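# Remove the box lid and set it on the table

## Task

Lift the lid from the box, set it down flat and top side up so that it rests entirely on the table without touching the box, and release it. The box must remain standing upright. The lid must never be loose in the air more than a few centimetres above the table, though small bounces while it still sits on the box are acceptable. The result counts only if it holds with the robot no longer supporting anything.

## Robot and tools

ROBOT AND FRAME. Two arms, left_arm and right_arm, each end in a two-finger gripper. All poses use one scene frame: the origin lies on the table surface midway between the arms, +z is up, +x points away from the robot over the table, and left_arm sits on the +y side. The arm names say nothing about which side of a camera image they appear on. Each result prints, per gripper, end_effector_position (metres) and end_effector_quat_wxyz; the printed position can be slightly wrong, worse when the arm reaches far.

GRIPPER AXES. The fingers extend along the gripper's own +z and close along its x. The reported position is the point between the pads; the fingertips stick out 17.5 mm further. A pure rotation pivots about that point, which lies 25 mm from the last joint's axis toward the gripper's -y.

THE 18-NUMBER ROW. Every motion command is a row of 18 numbers, each in [-1, 1], always for both arms: left_arm dx, dy, dz, rx, ry, rz, then left_gripper position, force_limit, speed; then the same nine for right_arm and right_gripper. The first six per arm are an offset, not a pose: they are measured in that gripper's own axes from its pose in the latest result that displayed it (before any such result in this scene, and for the second or later call inside one reply, from where the gripper is when the command begins). Scale: 1.0 equals 0.6 m for dx, dy, dz and 180 degrees for the rotation; rx, ry, rz form a single rotation vector. All zeros therefore pulls the arm back to that reference pose; it is not a way to pause. To hold an arm still, give it the offset that returns it to the desired pose in your first call of a reply and zeros afterwards.

GRIPPER NUMBERS (absolute, not offsets). position: +1 means fully open (50 mm gap), near -0.65 the pads meet, -1 means close until something blocks the fingers (use this to grip). force_limit per pad: -1 about 20 N, 0 about 102 N, +1 about 185 N; actual force may end up about 17 % above. speed of the gap: -1 is 20 mm/s, 0 is 85, +1 is 150. A 0 is a real command, so to leave a gripper alone repeat its previous three values. New force or speed only apply once position changes by at least 0.01; to loosen a grip, open a little first. object_status: 0 moving, 1 blocked while opening, 2 blocked while closing (a held object), 3 reached the commanded opening or pads met (usually empty). Check for 2 after gripping. Fingers re-close on their own if grip is lost, except after gripping at force_limit -1, where status stays 2 regardless. Gripping an immovable object off-centre lets the grip fade. Gap in mm is roughly (250 - position_measured) x 0.202.

TOOLS.
execute_actions: actions is a list holding zero or one item. Empty list: just returns the current state. An item with rows (1 to 15 rows) and steps (1 to 15, default 15) runs that many control steps of 1/30 s, one row per step, the last row reused if rows run out; every row is counted from the same reference pose. An item with only steps (up to 300) is a wait counted from the previous result, your reply time included. pictures (true/false) chooses whether images come back. A rejected call sends nothing.
move: target is one 18-number row as above; speed is the path's top speed in m/s, 0.002 to 0.5, default 0.25, with rotation capped at twice that in rad/s. Each gripper follows a straight path to its target; both paths finish together and last 0.5 to 10 s (cut off at 10 s). Rotation takes the shorter direction. Paths ignore obstacles and the other arm; grippers lag, drift, and can overshoot speed, mostly with a nearly straight arm. Finger values are sent at the start. The path begins once the robot is still (or after 3 s). Its result adds a move: line giving the ending (done, off_target, moving, held, fault) and limits (paced = the pose was clipped; held = some steps were blocked, after which the arm may jump faster), plus each gripper's distance from its target. Faster moves and targets set deeper past contact press harder.
wait: seconds from 0 to 10; sends nothing new.
zoom_image: camera (cam_high, cam_low, cam_left_wrist, cam_right_wrist, each 896x504) and region [x0, y0, x1, y1] in pixels from the top-left, at most 504 by 504.


CONTROL DETAILS. Each step, the commanded pose is limited to 70 mm and 16 degrees from the measured pose, then reached by damped inverse kinematics that favours position over orientation; elbows never lock fully straight. After an action ends, an arm only finishes its last clipped pose, so long moves need follow-up commands; read the pose in the result, and the Hand target line shows where the controller is heading. A pose unreachable line or HELD marks mean a clearance check altered or dropped your command. Joint limits (rad): waist and both rolls and wrist roll ±6.283, shoulder ±2.250, elbow ±2.580, wrist pitch ±2.100. Load limits: 48.6 N m for the first four joints, 30.6 N m for the last three; hitting one stops that arm for 10 s (TORQUE FAULT). Holding loads heats motors: MOTOR HOT from 60 °C, and at 75 °C the arm goes limp and sinks (OVER-TEMPERATURE FAULT). Joint torque readings carry offsets and noise.

CAUTIONS. Keep the lid low while moving it, lower it gently rather than dropping it, and keep the box upright. Do not knock anything off the table, let the arms collide or shove each other, or push hard into objects. Loose objects may occasionally get a brief external nudge, so confirm the final state before ending.

Each tool is called after ">>>" as name(argument=value, ...) on one line, values as JSON.

## Session

>>> execute_actions(actions=[])

Scene clock: 0.00 s of 4100.00 s.
left_arm: end_effector_position=(+0.6402, +0.2709, +0.3197) position_measured=3 object_status=3 end_effector_quat_wxyz=(-0.268, +0.938, -0.127, +0.180) | right_arm: end_effector_position=(+0.3896, -0.3251, +0.1794) position_measured=3 object_status=3 end_effector_quat_wxyz=(-0.002, +0.644, +0.765, -0.001)
Joint positions: left_arm=[ 0.661  0.677  0.156  1.047 -0.764  1.403  0.479] | right_arm=[-0.056  0.435 -0.001  1.656 -0.001  1.055  1.516]
Joint velocities: left_arm=[ 0.     0.002  0.    -0.    -0.    -0.001  0.   ] | right_arm=[-0.     0.001  0.001  0.001  0.    -0.     0.   ]
Joint torques (N m, as the joint torque sensors report them, + toward a larger angle): no reading
Hand target (left_arm): +0.640, +0.271, +0.320; -0.268, +0.938, -0.127, +0.180
Hand target (right_arm): +0.390, -0.325, +0.179; -0.002, +0.644, +0.765, -0.001

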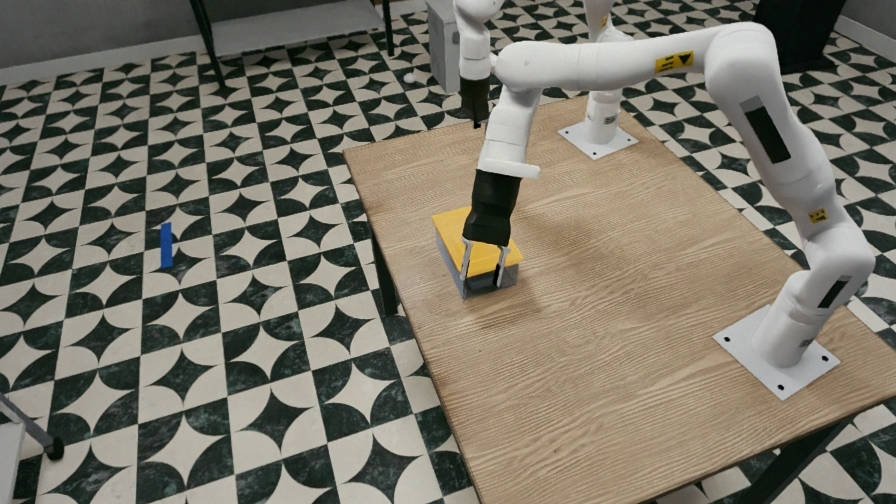

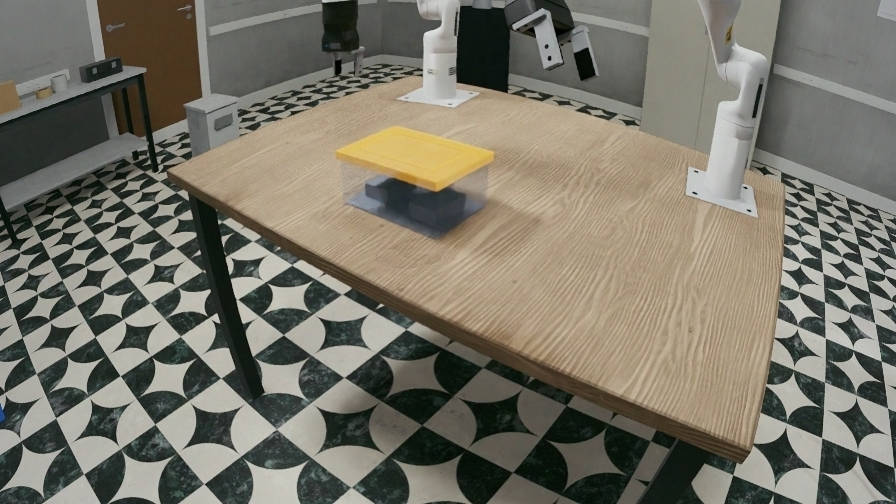

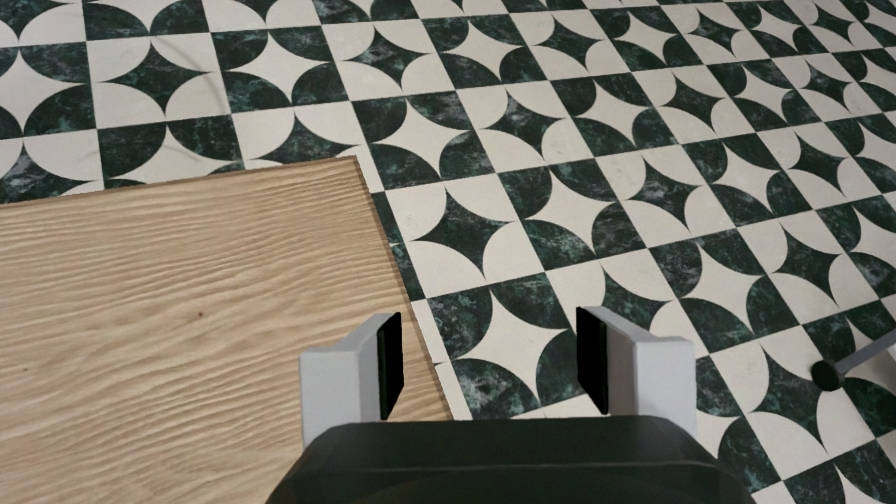

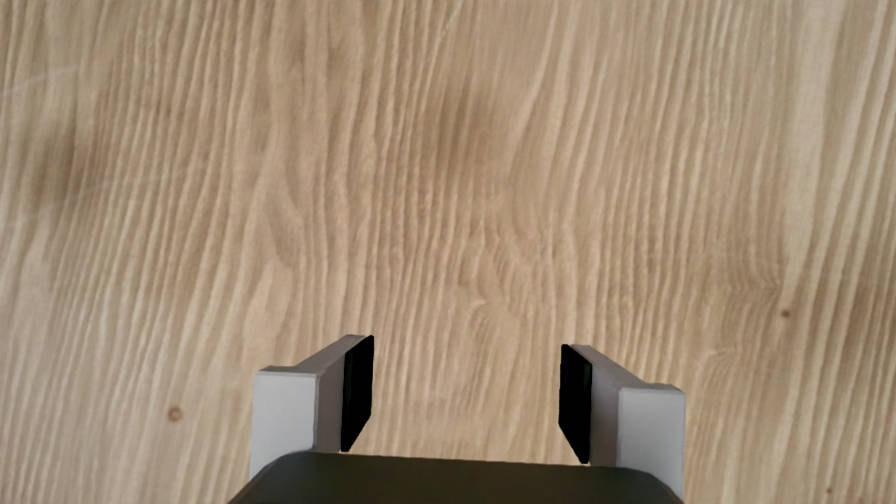

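>>> zoom_image(camera="cam_low", region=[310, 100, 530, 250])

>>> zoom_image(camera="cam_high", region=[400, 180, 560, 320])

Region (310, 100, 530, 250) of cam_low's 896x504 image, scaled by 2.291, with more detail than that image has; it fills the top 344 rows of this view, and the rest is white.

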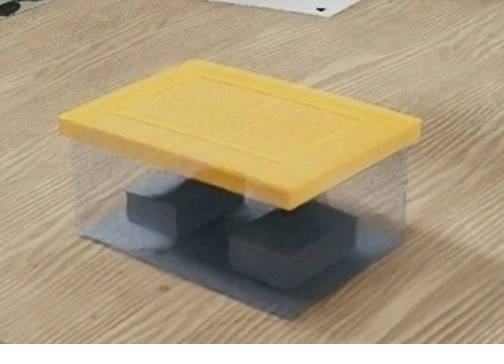

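Region (400, 180, 560, 320) of cam_high's 896x504 image, scaled by 3.150, with more detail than that image has; it fills the top 441 rows of this view, and the rest is white.

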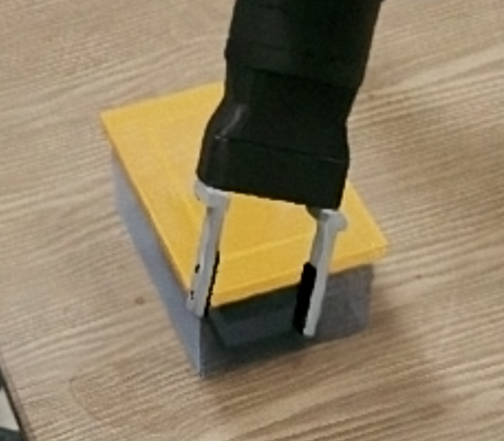

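>>> move(target=[-0.37,-0.12,-0.04,0,0,0,1,0,0,0.4,0.2,-0.33,0,0,0,1,0,0], speed=0.3)

Scene clock: 5.50 s of 4100.00 s.
left_arm: end_effector_position=(+0.4402, +0.3937, +0.3179) position_measured=3 object_status=3 end_effector_quat_wxyz=(-0.268, +0.938, -0.127, +0.180) | right_arm: end_effector_position=(+0.4664, -0.0691, +0.3775) position_measured=3 object_status=3 end_effector_quat_wxyz=(+0.006, +0.645, +0.764, +0.024)
Joint positions: left_arm=[ 0.628  0.131  0.142  1.888 -0.746  1.159  0.664] | right_arm=[-0.439  0.929 -0.001  0.06   0.     2.102  1.131]
Joint velocities: left_arm=[-0.002  0.    -0.     0.    -0.001 -0.002 -0.   ] | right_arm=[-0.002  0.024  0.036 -0.009 -0.036  0.     0.001]
Joint torques (N m, as the joint torque sensors report them, + toward a larger angle): left_arm=[ -0.22 -11.45  -0.11  -8.94  -2.16   0.29  -0.43] | right_arm=[  0.09 -25.62   0.64  -8.68  -0.03  -0.15  -0.08]
Hand target (left_arm): +0.440, +0.394, +0.318; -0.268, +0.938, -0.127, +0.180
Hand target (right_arm): +0.467, -0.069, +0.376; +0.006, +0.645, +0.764, +0.023
Off the commanded pose (left_arm): 0.001 m, 0 deg.
Off the commanded pose (right_arm): 0.002 m, 3 deg.
joint sent to its limit (right arm) — the command would take joint 6 (wrist pitch) past its upper limit, so that joint was sent only as far as its limit.
After step 90, 0.57 s passed at rest.
move: off_target (right_arm)

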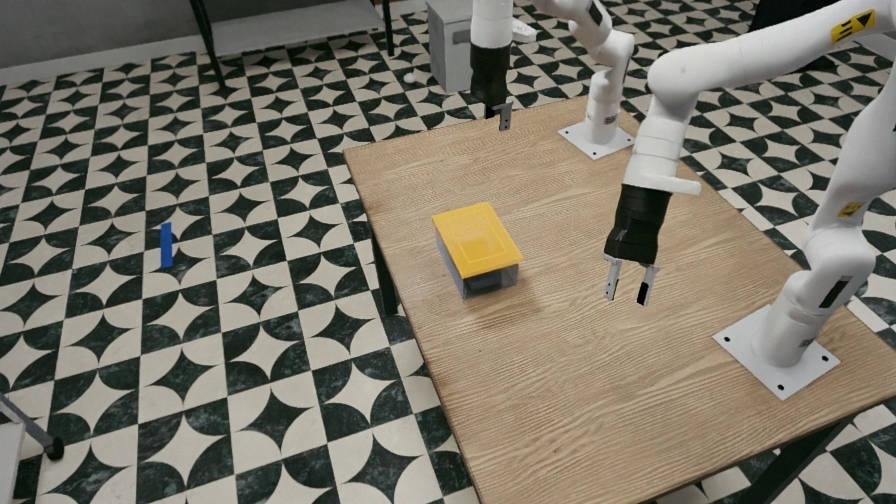

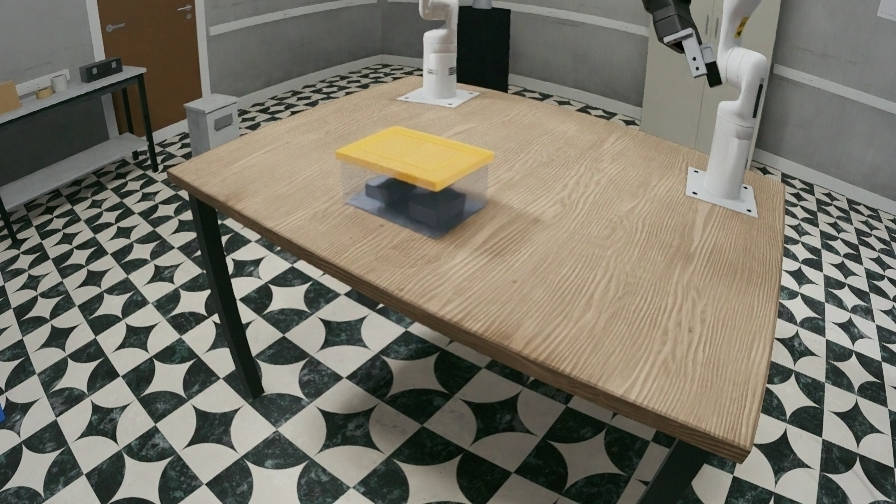

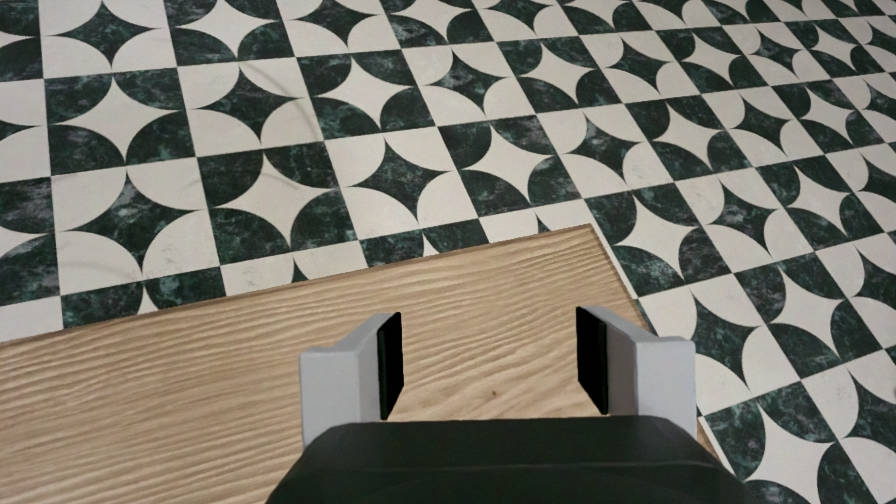

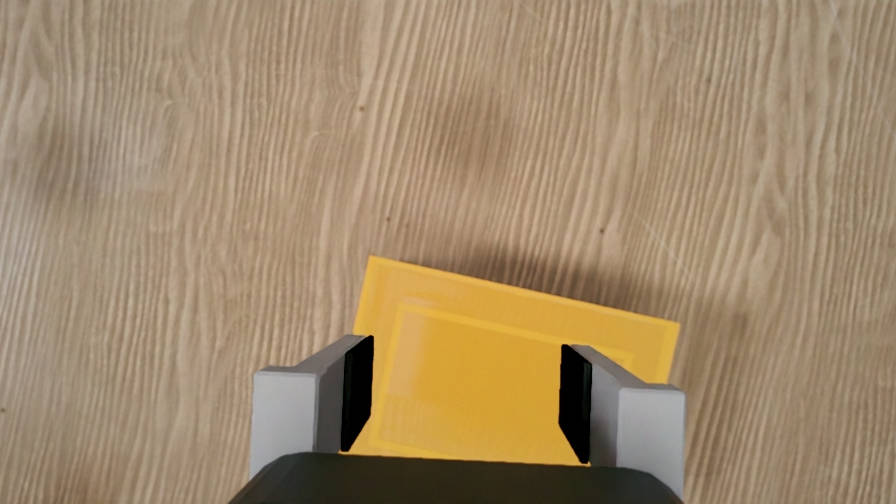

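>>> move(target=[0.205,0.448,0.07,-0.121,0.485,0.734,1,0,0,-0.19,0.063,0.345,0.147,0.152,0.54,1,0,0], speed=0.4)

Scene clock: 14.63 s of 4100.00 s.
left_arm: end_effector_position=(+0.5302, +0.1496, +0.1707) position_measured=3 object_status=3 end_effector_quat_wxyz=(-0.000, +0.000, +0.954, -0.300) | right_arm: end_effector_position=(+0.5320, -0.1684, +0.1704) position_measured=3 object_status=3 end_effector_quat_wxyz=(-0.303, +0.953, +0.001, +0.000)
Joint positions: left_arm=[ 0.274  0.643 -0.03   1.591 -2.373 -1.002 -0.367] | right_arm=[ 0.114  0.765 -0.037  1.347 -0.677  1.084  0.262]
Joint velocities: left_arm=[ 0.001  0.01   0.002 -0.003 -0.001  0.001  0.002] | right_arm=[ 0.    -0.    -0.     0.    -0.001  0.     0.   ]
Joint torques (N m, as the joint torque sensors report them, + toward a larger angle): left_arm=[ -0.09 -20.28   1.55  -7.69   1.4   -0.96  -0.35] | right_arm=[ -0.28 -22.77  -1.43  -8.88  -1.91   0.71   0.12]
Hand target (left_arm): +0.530, +0.149, +0.170; -0.001, +0.000, +0.954, -0.300
Hand target (right_arm): +0.532, -0.168, +0.170; -0.303, +0.953, +0.001, +0.000
Off the commanded pose (left_arm): 0.001 m, 0 deg.
Off the commanded pose (right_arm): 0.001 m, 0 deg.
After step 90, 2.17 s passed at rest.
move: done

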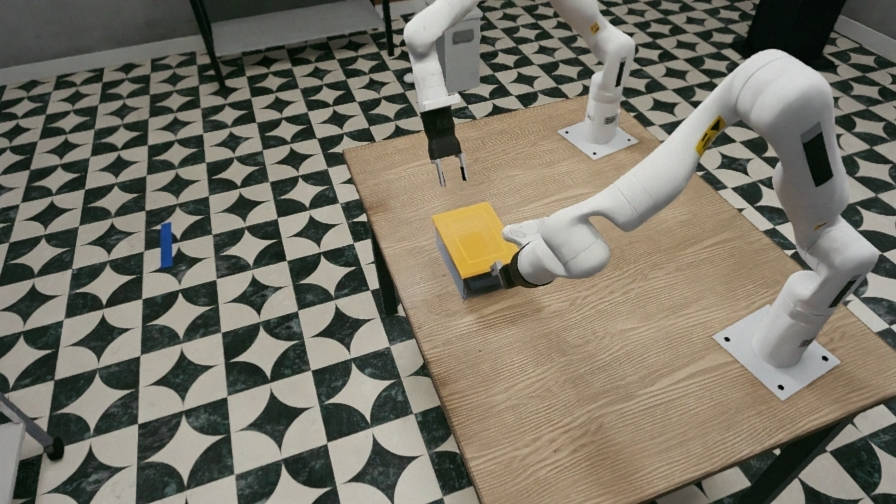

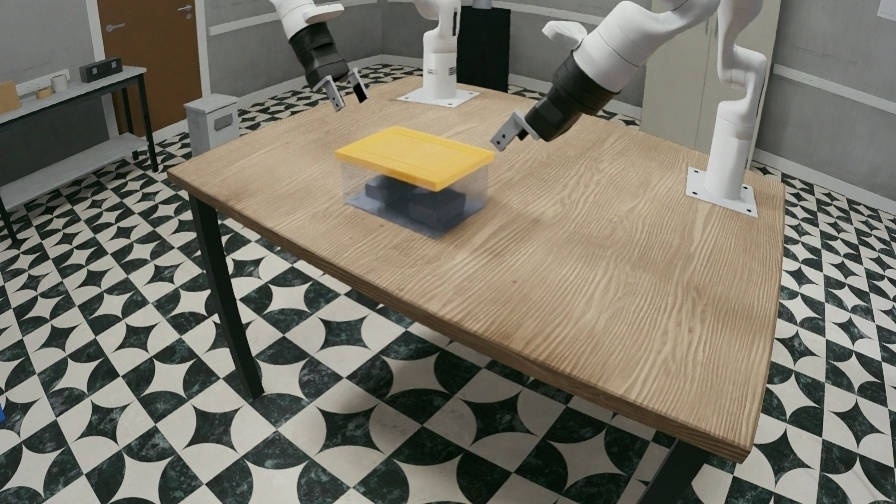

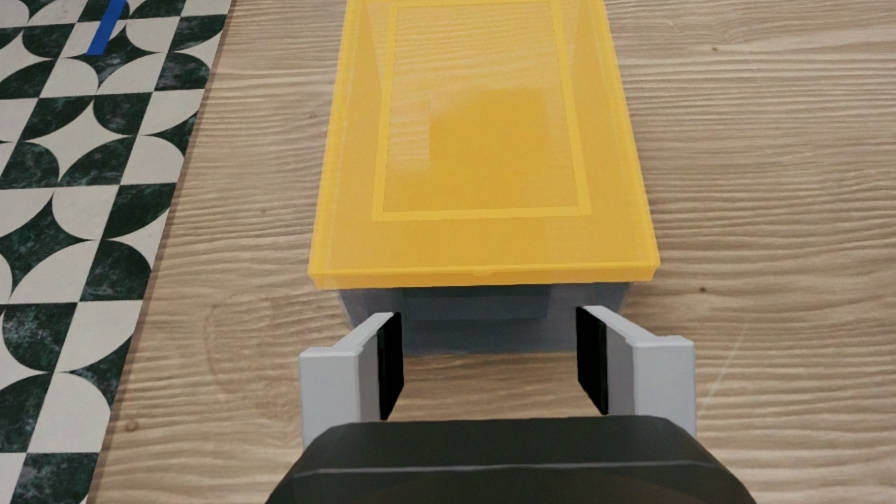

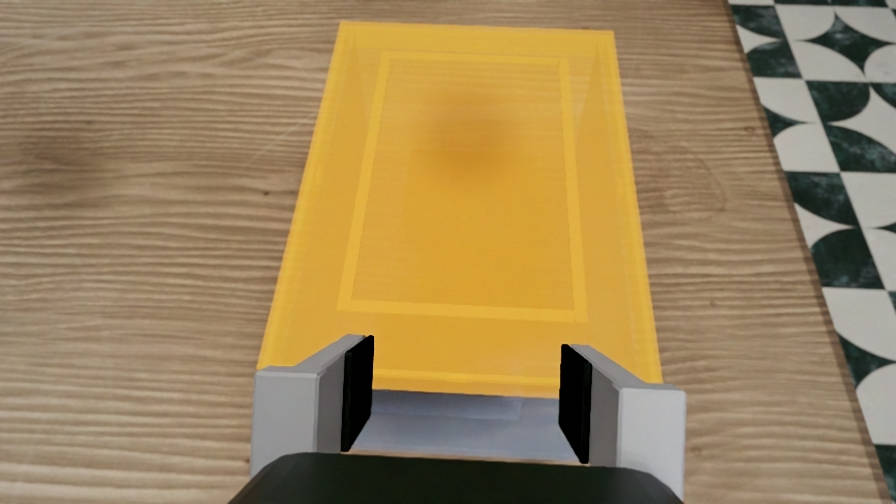

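>>> move(target=[0,0.025,0.137,0,0.006,0.009,1,0,0,0,0.072,0.102,0,0.006,0.009,1,0,0], speed=0.15)

>>> zoom_image(camera="cam_low", region=[300, 80, 560, 250])

Scene clock: 17.20 s of 4100.00 s.
left_arm: end_effector_position=(+0.5302, +0.1146, +0.0953) position_measured=3 object_status=3 end_effector_quat_wxyz=(-0.005, +0.017, +0.954, -0.300) | right_arm: end_effector_position=(+0.5322, -0.1683, +0.0957) position_measured=3 object_status=3 end_effector_quat_wxyz=(-0.303, +0.953, -0.016, +0.005)
Joint positions: left_arm=[ 0.312  0.787  0.015  1.602 -2.309 -0.858 -0.466] | right_arm=[ 0.13   0.859 -0.066  1.435 -0.733  0.918  0.364]
Joint velocities: left_arm=[-0.001  0.007 -0.    -0.     0.001  0.     0.002] | right_arm=[-0.     0.001  0.002 -0.    -0.     0.     0.001]
Joint torques (N m, as the joint torque sensors report them, + toward a larger angle): left_arm=[ -0.18 -21.27   1.99  -6.78   1.23  -1.2   -0.44] | right_arm=[ -0.01 -22.99  -1.54  -7.59  -1.65   0.8   -0.17]
Hand target (left_arm): +0.530, +0.115, +0.095; -0.005, +0.017, +0.954, -0.300
Hand target (right_arm): +0.532, -0.168, +0.096; -0.303, +0.953, -0.016, +0.005
Off the commanded pose (left_arm): 0.001 m, 0 deg.
Off the commanded pose (right_arm): 0.000 m, 0 deg.
move: done

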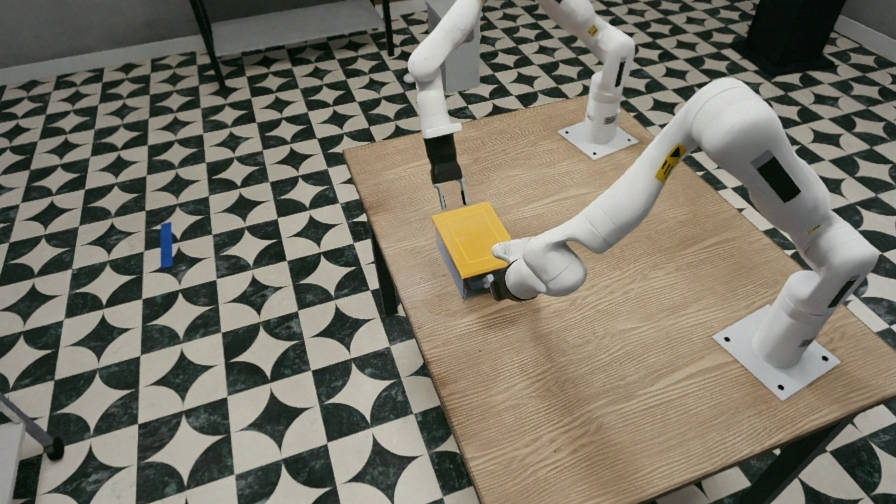

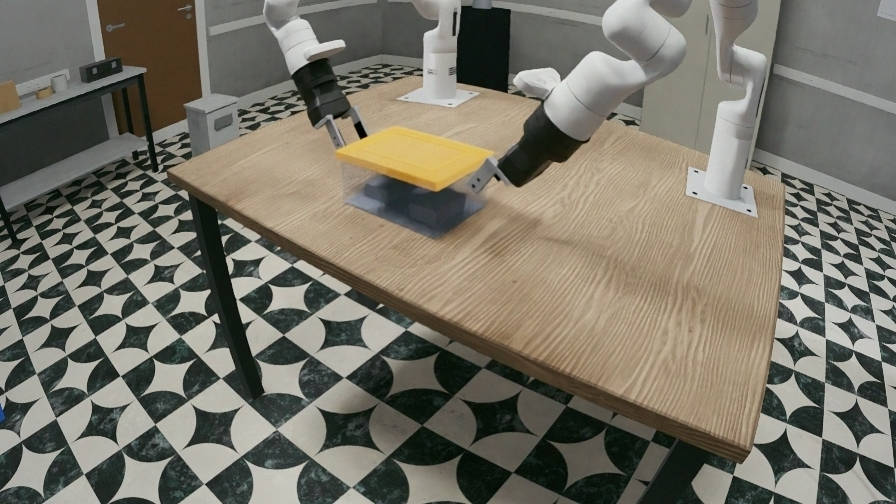

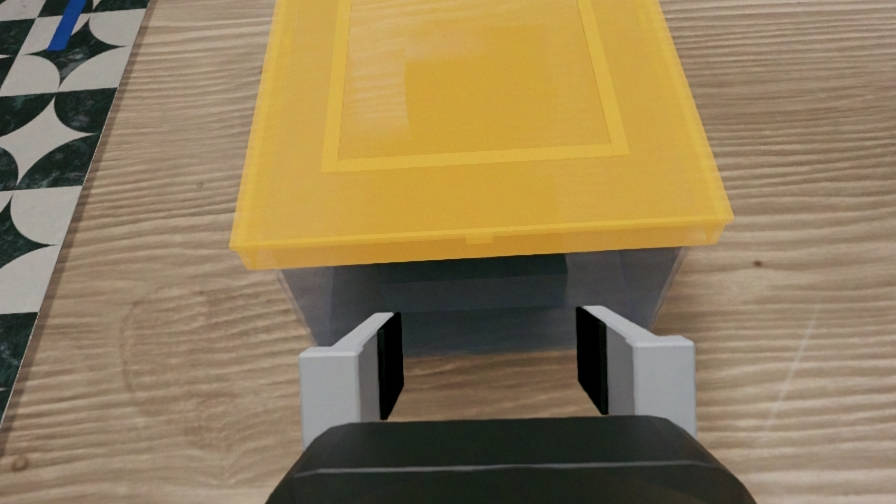

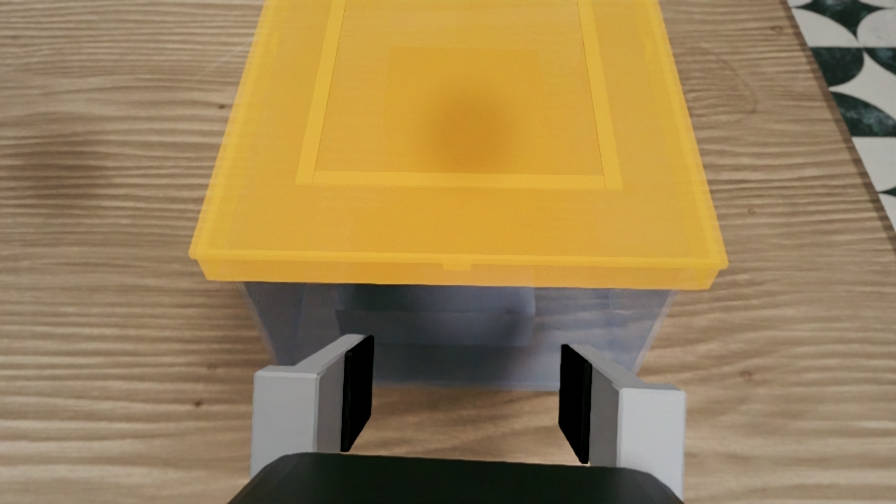

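Region (300, 80, 560, 250) of cam_low's 896x504 image, scaled by 1.938, with more detail than that image has; it fills the top 330 rows of this view, and the rest is white.

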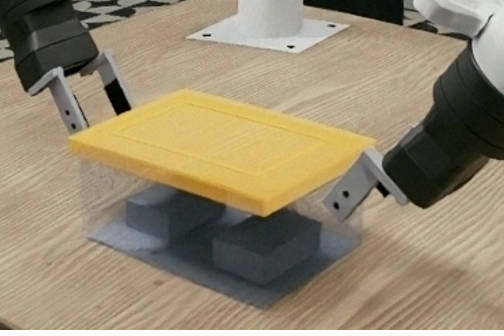

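>>> move(target=[0,-0.015,0.037,0,-0.004,-0.006,1,0,0,0,-0.015,0.037,0,-0.004,-0.006,1,0,0], speed=0.04)

>>> zoom_image(camera="cam_low", region=[400, 120, 540, 220])

Scene clock: 19.90 s of 4100.00 s.
left_arm: end_effector_position=(+0.5296, +0.0946, +0.0824) position_measured=3 object_status=3 end_effector_quat_wxyz=(-0.002, +0.006, +0.954, -0.301) | right_arm: end_effector_position=(+0.5329, -0.1483, +0.0828) position_measured=3 object_status=3 end_effector_quat_wxyz=(-0.303, +0.953, -0.005, +0.002)
Joint positions: left_arm=[ 0.345  0.809  0.026  1.611 -2.276 -0.801 -0.454] | right_arm=[ 0.099  0.891 -0.074  1.414 -0.733  0.899  0.361]
Joint velocities: left_arm=[ 0.002  0.    -0.     0.    -0.001  0.002  0.   ] | right_arm=[-0.002  0.003 -0.    -0.001  0.001 -0.    -0.001]
Joint torques (N m, as the joint torque sensors report them, + toward a larger angle): left_arm=[  0.01 -21.21   1.98  -6.66   1.11  -1.23  -0.38] | right_arm=[ -0.05 -23.63  -1.94  -7.78  -1.85   0.85  -0.32]
Hand target (left_arm): +0.530, +0.095, +0.082; -0.002, +0.006, +0.954, -0.301
Hand target (right_arm): +0.533, -0.148, +0.083; -0.303, +0.953, -0.005, +0.002
Off the commanded pose (left_arm): 0.000 m, 0 deg.
Off the commanded pose (right_arm): 0.000 m, 0 deg.
move: done

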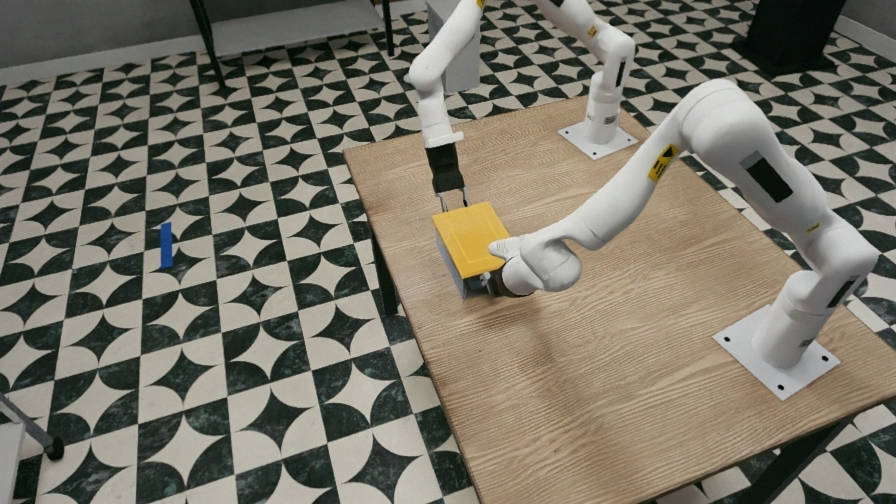

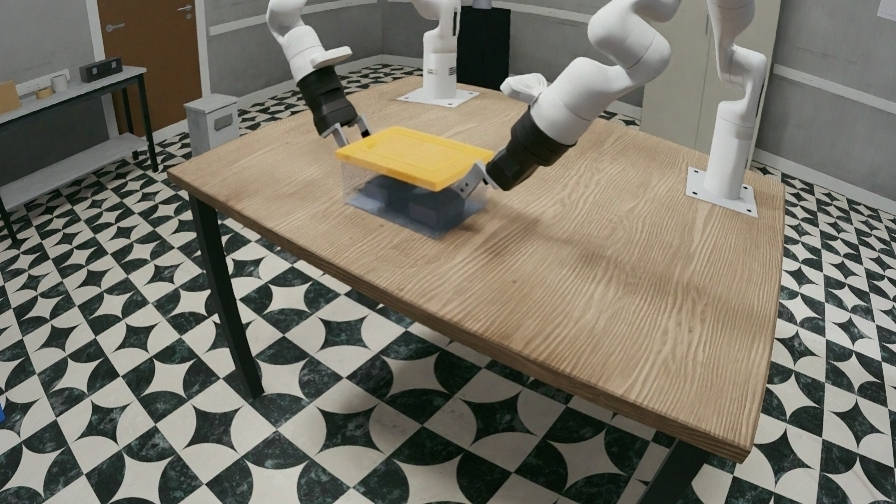

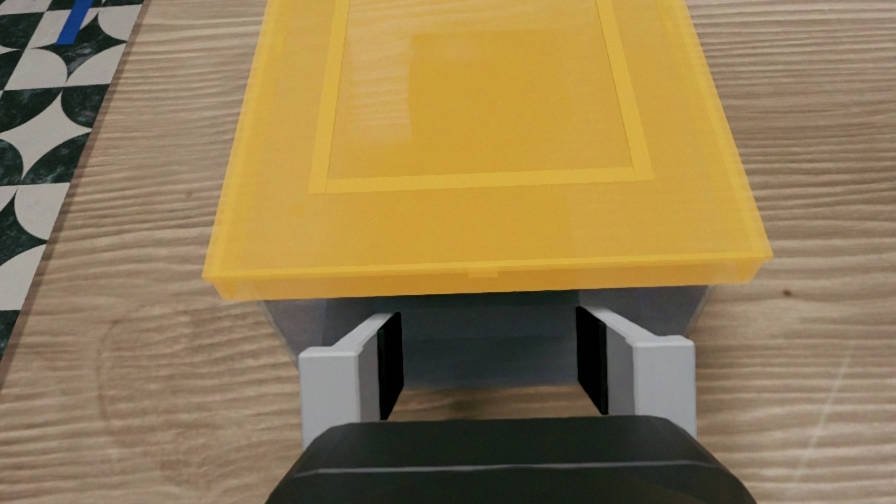

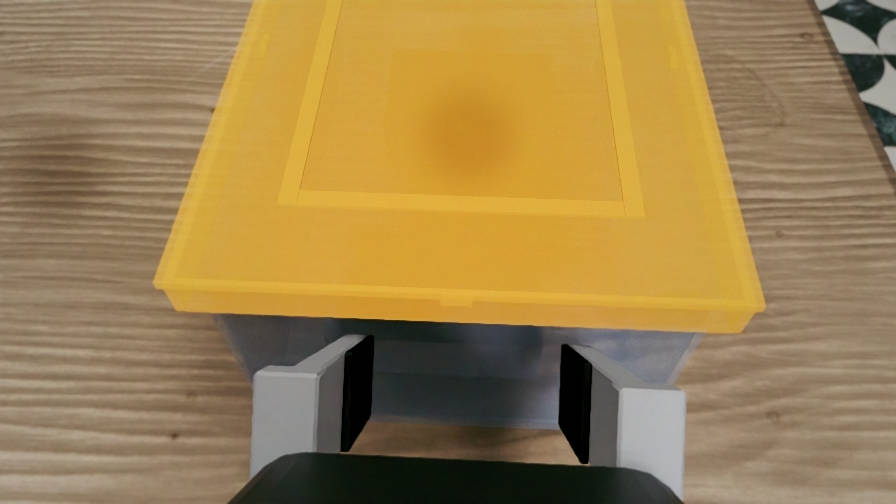

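Region (400, 120, 540, 220) of cam_low's 896x504 image, scaled by 3.600, with more detail than that image has; it fills the top 360 rows of this view, and the rest is white.

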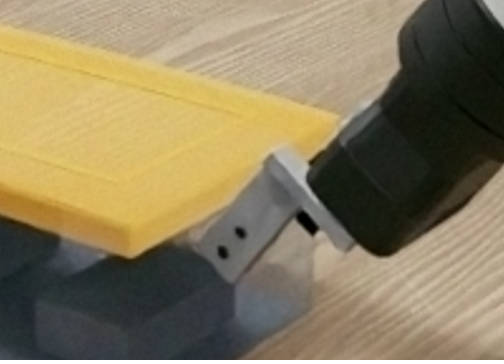

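>>> move(target=[0,-0.015,0.0105,0,0,0,1,0,0,0,-0.015,0.0105,0,0,0,1,0,0], speed=0.015)

>>> zoom_image(camera="cam_low", region=[400, 120, 540, 220])

Scene clock: 21.63 s of 4100.00 s.
left_arm: end_effector_position=(+0.5315, +0.0885, +0.0817) position_measured=3 object_status=3 end_effector_quat_wxyz=(-0.000, +0.003, +0.954, -0.298) | right_arm: end_effector_position=(+0.5343, -0.1423, +0.0824) position_measured=3 object_status=3 end_effector_quat_wxyz=(-0.301, +0.954, -0.007, +0.003)
Joint positions: left_arm=[ 0.361  0.812  0.023  1.601 -2.276 -0.794 -0.435] | right_arm=[ 0.086  0.891 -0.072  1.411 -0.733  0.891  0.346]
Joint velocities: left_arm=[-0.001  0.001  0.002 -0.    -0.002  0.001  0.001] | right_arm=[ 0.003  0.001 -0.005 -0.     0.004 -0.002 -0.002]
Joint torques (N m, as the joint torque sensors report them, + toward a larger angle): left_arm=[  3.48 -20.42   5.03  -7.93   2.26  -1.    -0.19] | right_arm=[ -3.49 -22.62  -4.05  -8.88  -3.27   0.29  -0.38]
Hand target (left_arm): +0.529, +0.084, +0.082; -0.002, +0.006, +0.954, -0.301
Hand target (right_arm): +0.533, -0.137, +0.083; -0.303, +0.953, -0.005, +0.002
Off the commanded pose (left_arm): 0.005 m, 0 deg.
Off the commanded pose (right_arm): 0.005 m, 0 deg.
move: off_target (left_arm, right_arm)

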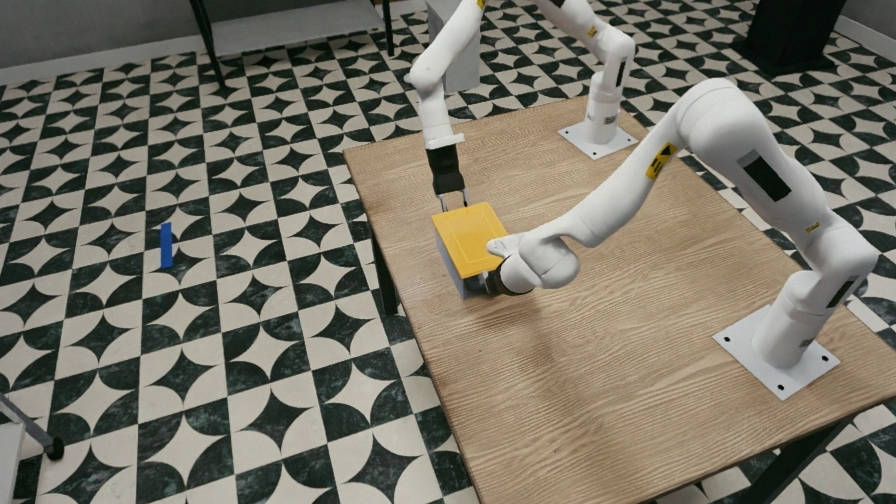

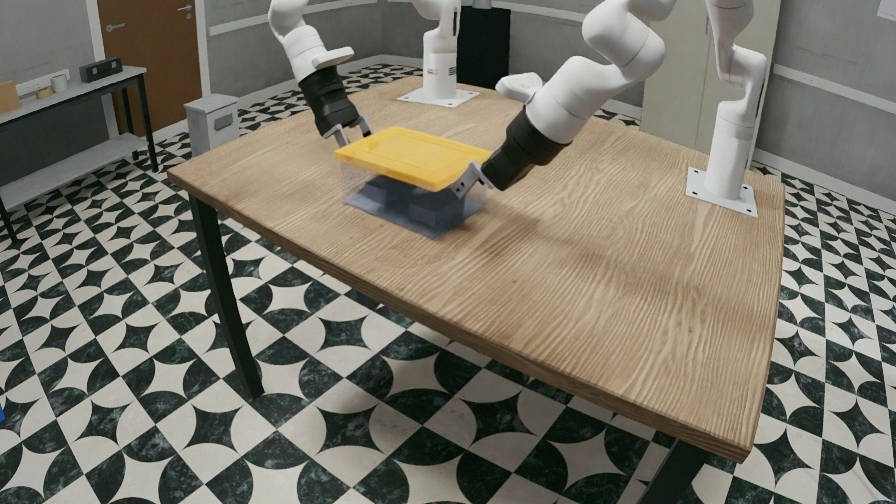

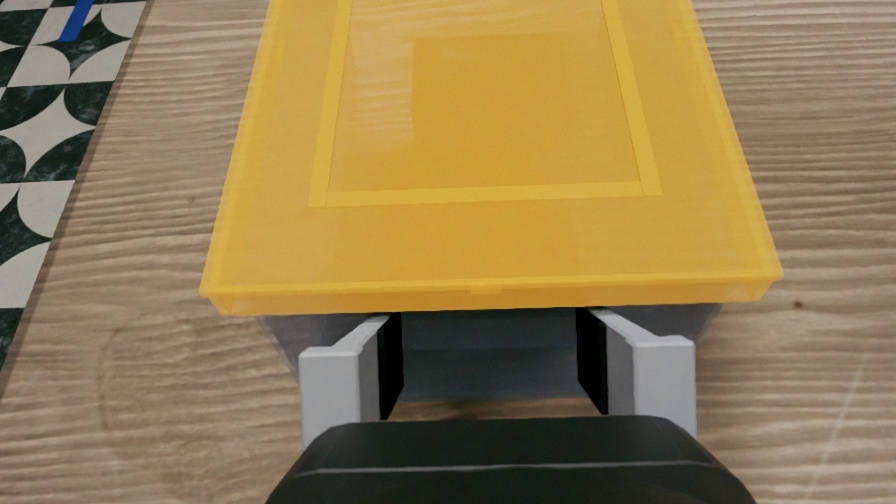

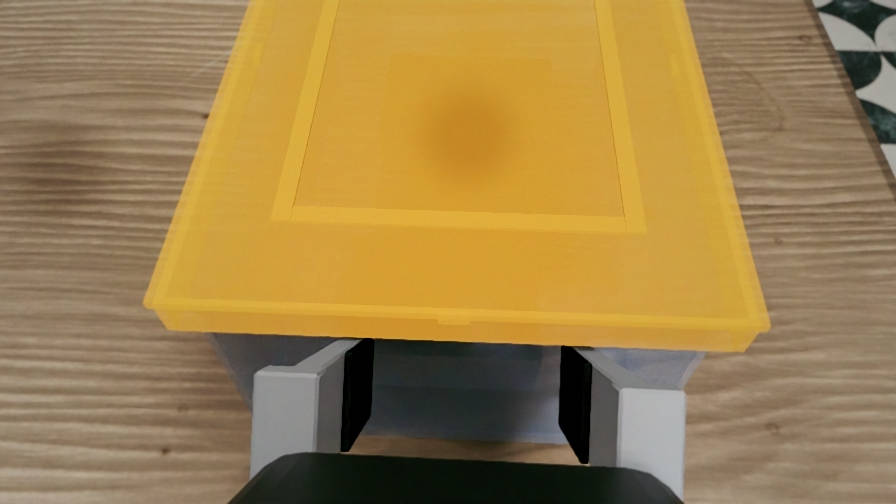

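Region (400, 120, 540, 220) of cam_low's 896x504 image, scaled by 3.600, with more detail than that image has; it fills the top 360 rows of this view, and the rest is white.

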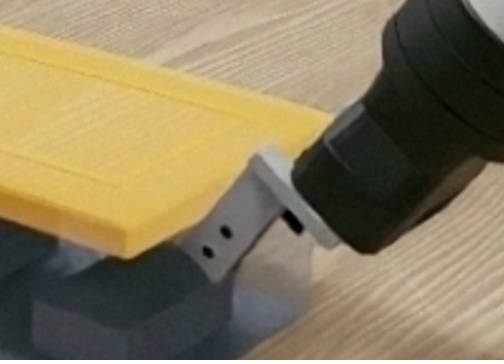

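>>> move(target=[0,-0.023,-0.0245,0,0,0,1,0,0,0,-0.023,-0.0245,0,0,0,1,0,0], speed=0.015)

>>> zoom_image(camera="cam_low", region=[310, 90, 540, 250])

Scene clock: 23.97 s of 4100.00 s.
left_arm: end_effector_position=(+0.5327, +0.0890, +0.1002) position_measured=3 object_status=3 end_effector_quat_wxyz=(+0.000, +0.001, +0.955, -0.297) | right_arm: end_effector_position=(+0.5351, -0.1426, +0.1012) position_measured=3 object_status=3 end_effector_quat_wxyz=(-0.299, +0.954, -0.009, +0.003)
Joint positions: left_arm=[ 0.37   0.78   0.01   1.59  -2.301 -0.825 -0.389] | right_arm=[ 0.081  0.86  -0.065  1.4   -0.717  0.92   0.31 ]
Joint velocities: left_arm=[-0.001 -0.001  0.003  0.    -0.002  0.002  0.003] | right_arm=[ 0.002  0.    -0.005  0.     0.004 -0.001 -0.002]
Joint torques (N m, as the joint torque sensors report them, + toward a larger angle): left_arm=[  1.9  -22.33   3.95  -8.25   2.64  -1.71  -0.28] | right_arm=[ -2.29 -24.87  -4.26  -9.18  -3.02   1.02  -0.39]
Hand target (left_arm): +0.531, +0.086, +0.102; -0.000, +0.003, +0.954, -0.298
Hand target (right_arm): +0.534, -0.139, +0.102; -0.301, +0.954, -0.007, +0.003
Off the commanded pose (left_arm): 0.004 m, 0 deg.
Off the commanded pose (right_arm): 0.004 m, 0 deg.
move: off_target (left_arm, right_arm)

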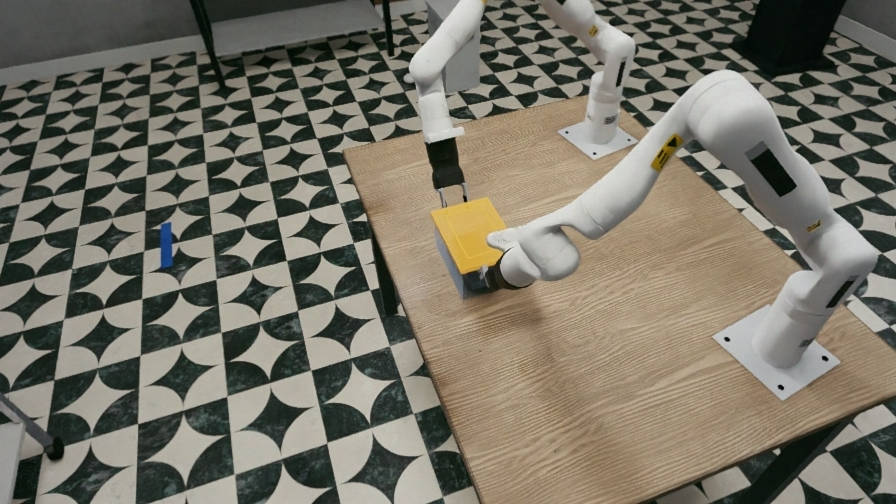

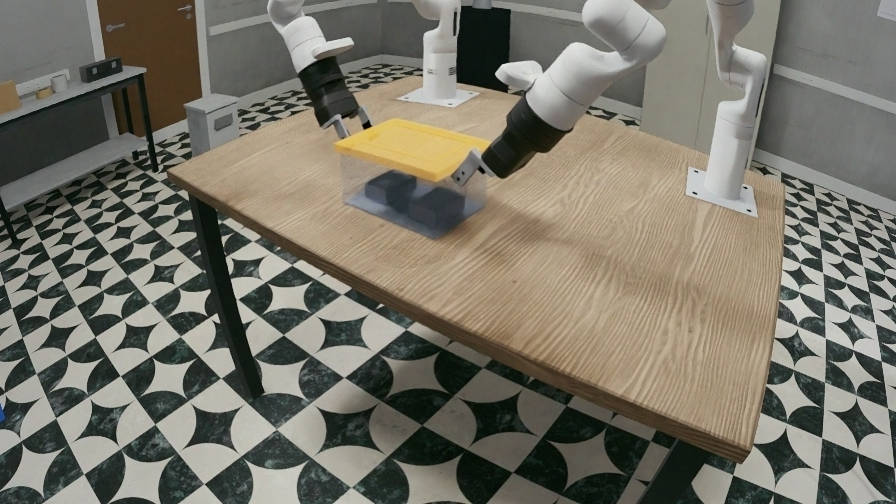

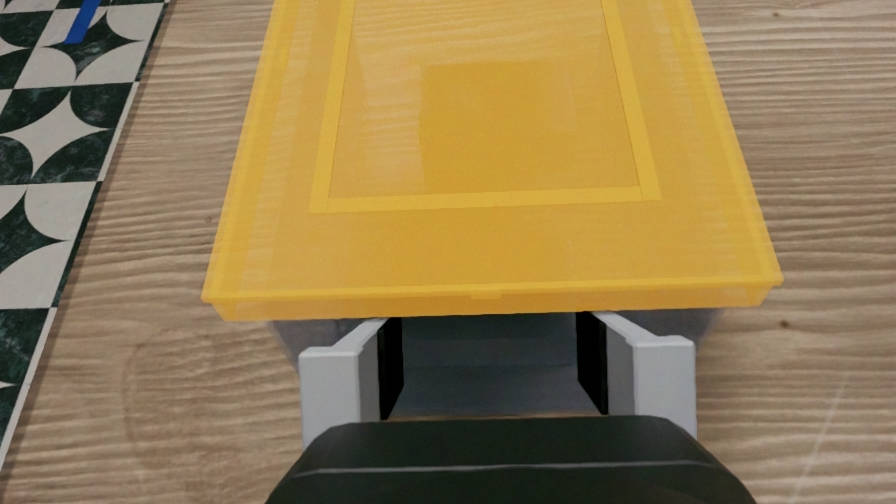

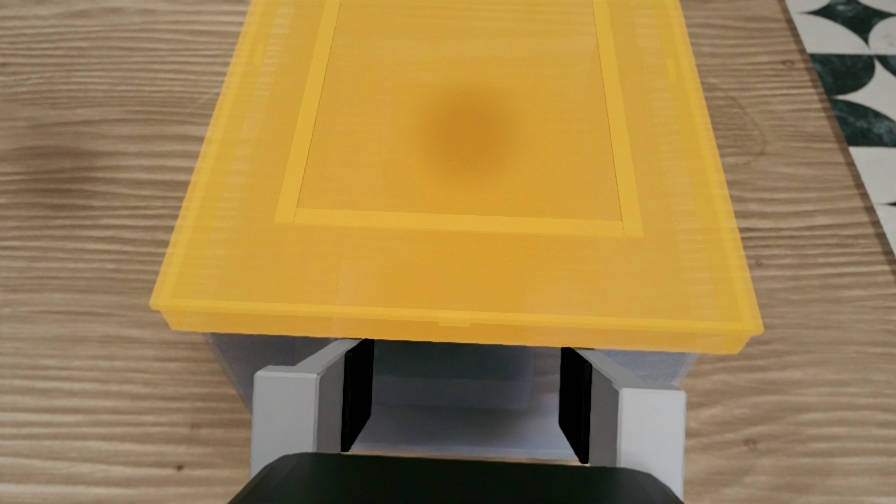

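Region (310, 90, 540, 250) of cam_low's 896x504 image, scaled by 2.191, with more detail than that image has; it fills the top 351 rows of this view, and the rest is white.

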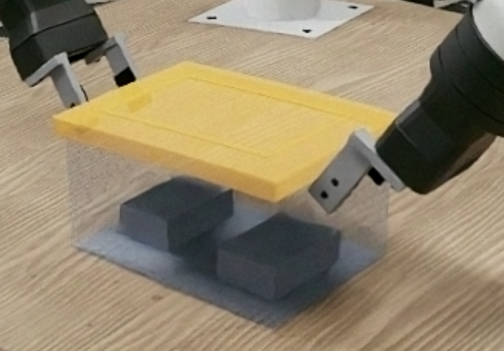

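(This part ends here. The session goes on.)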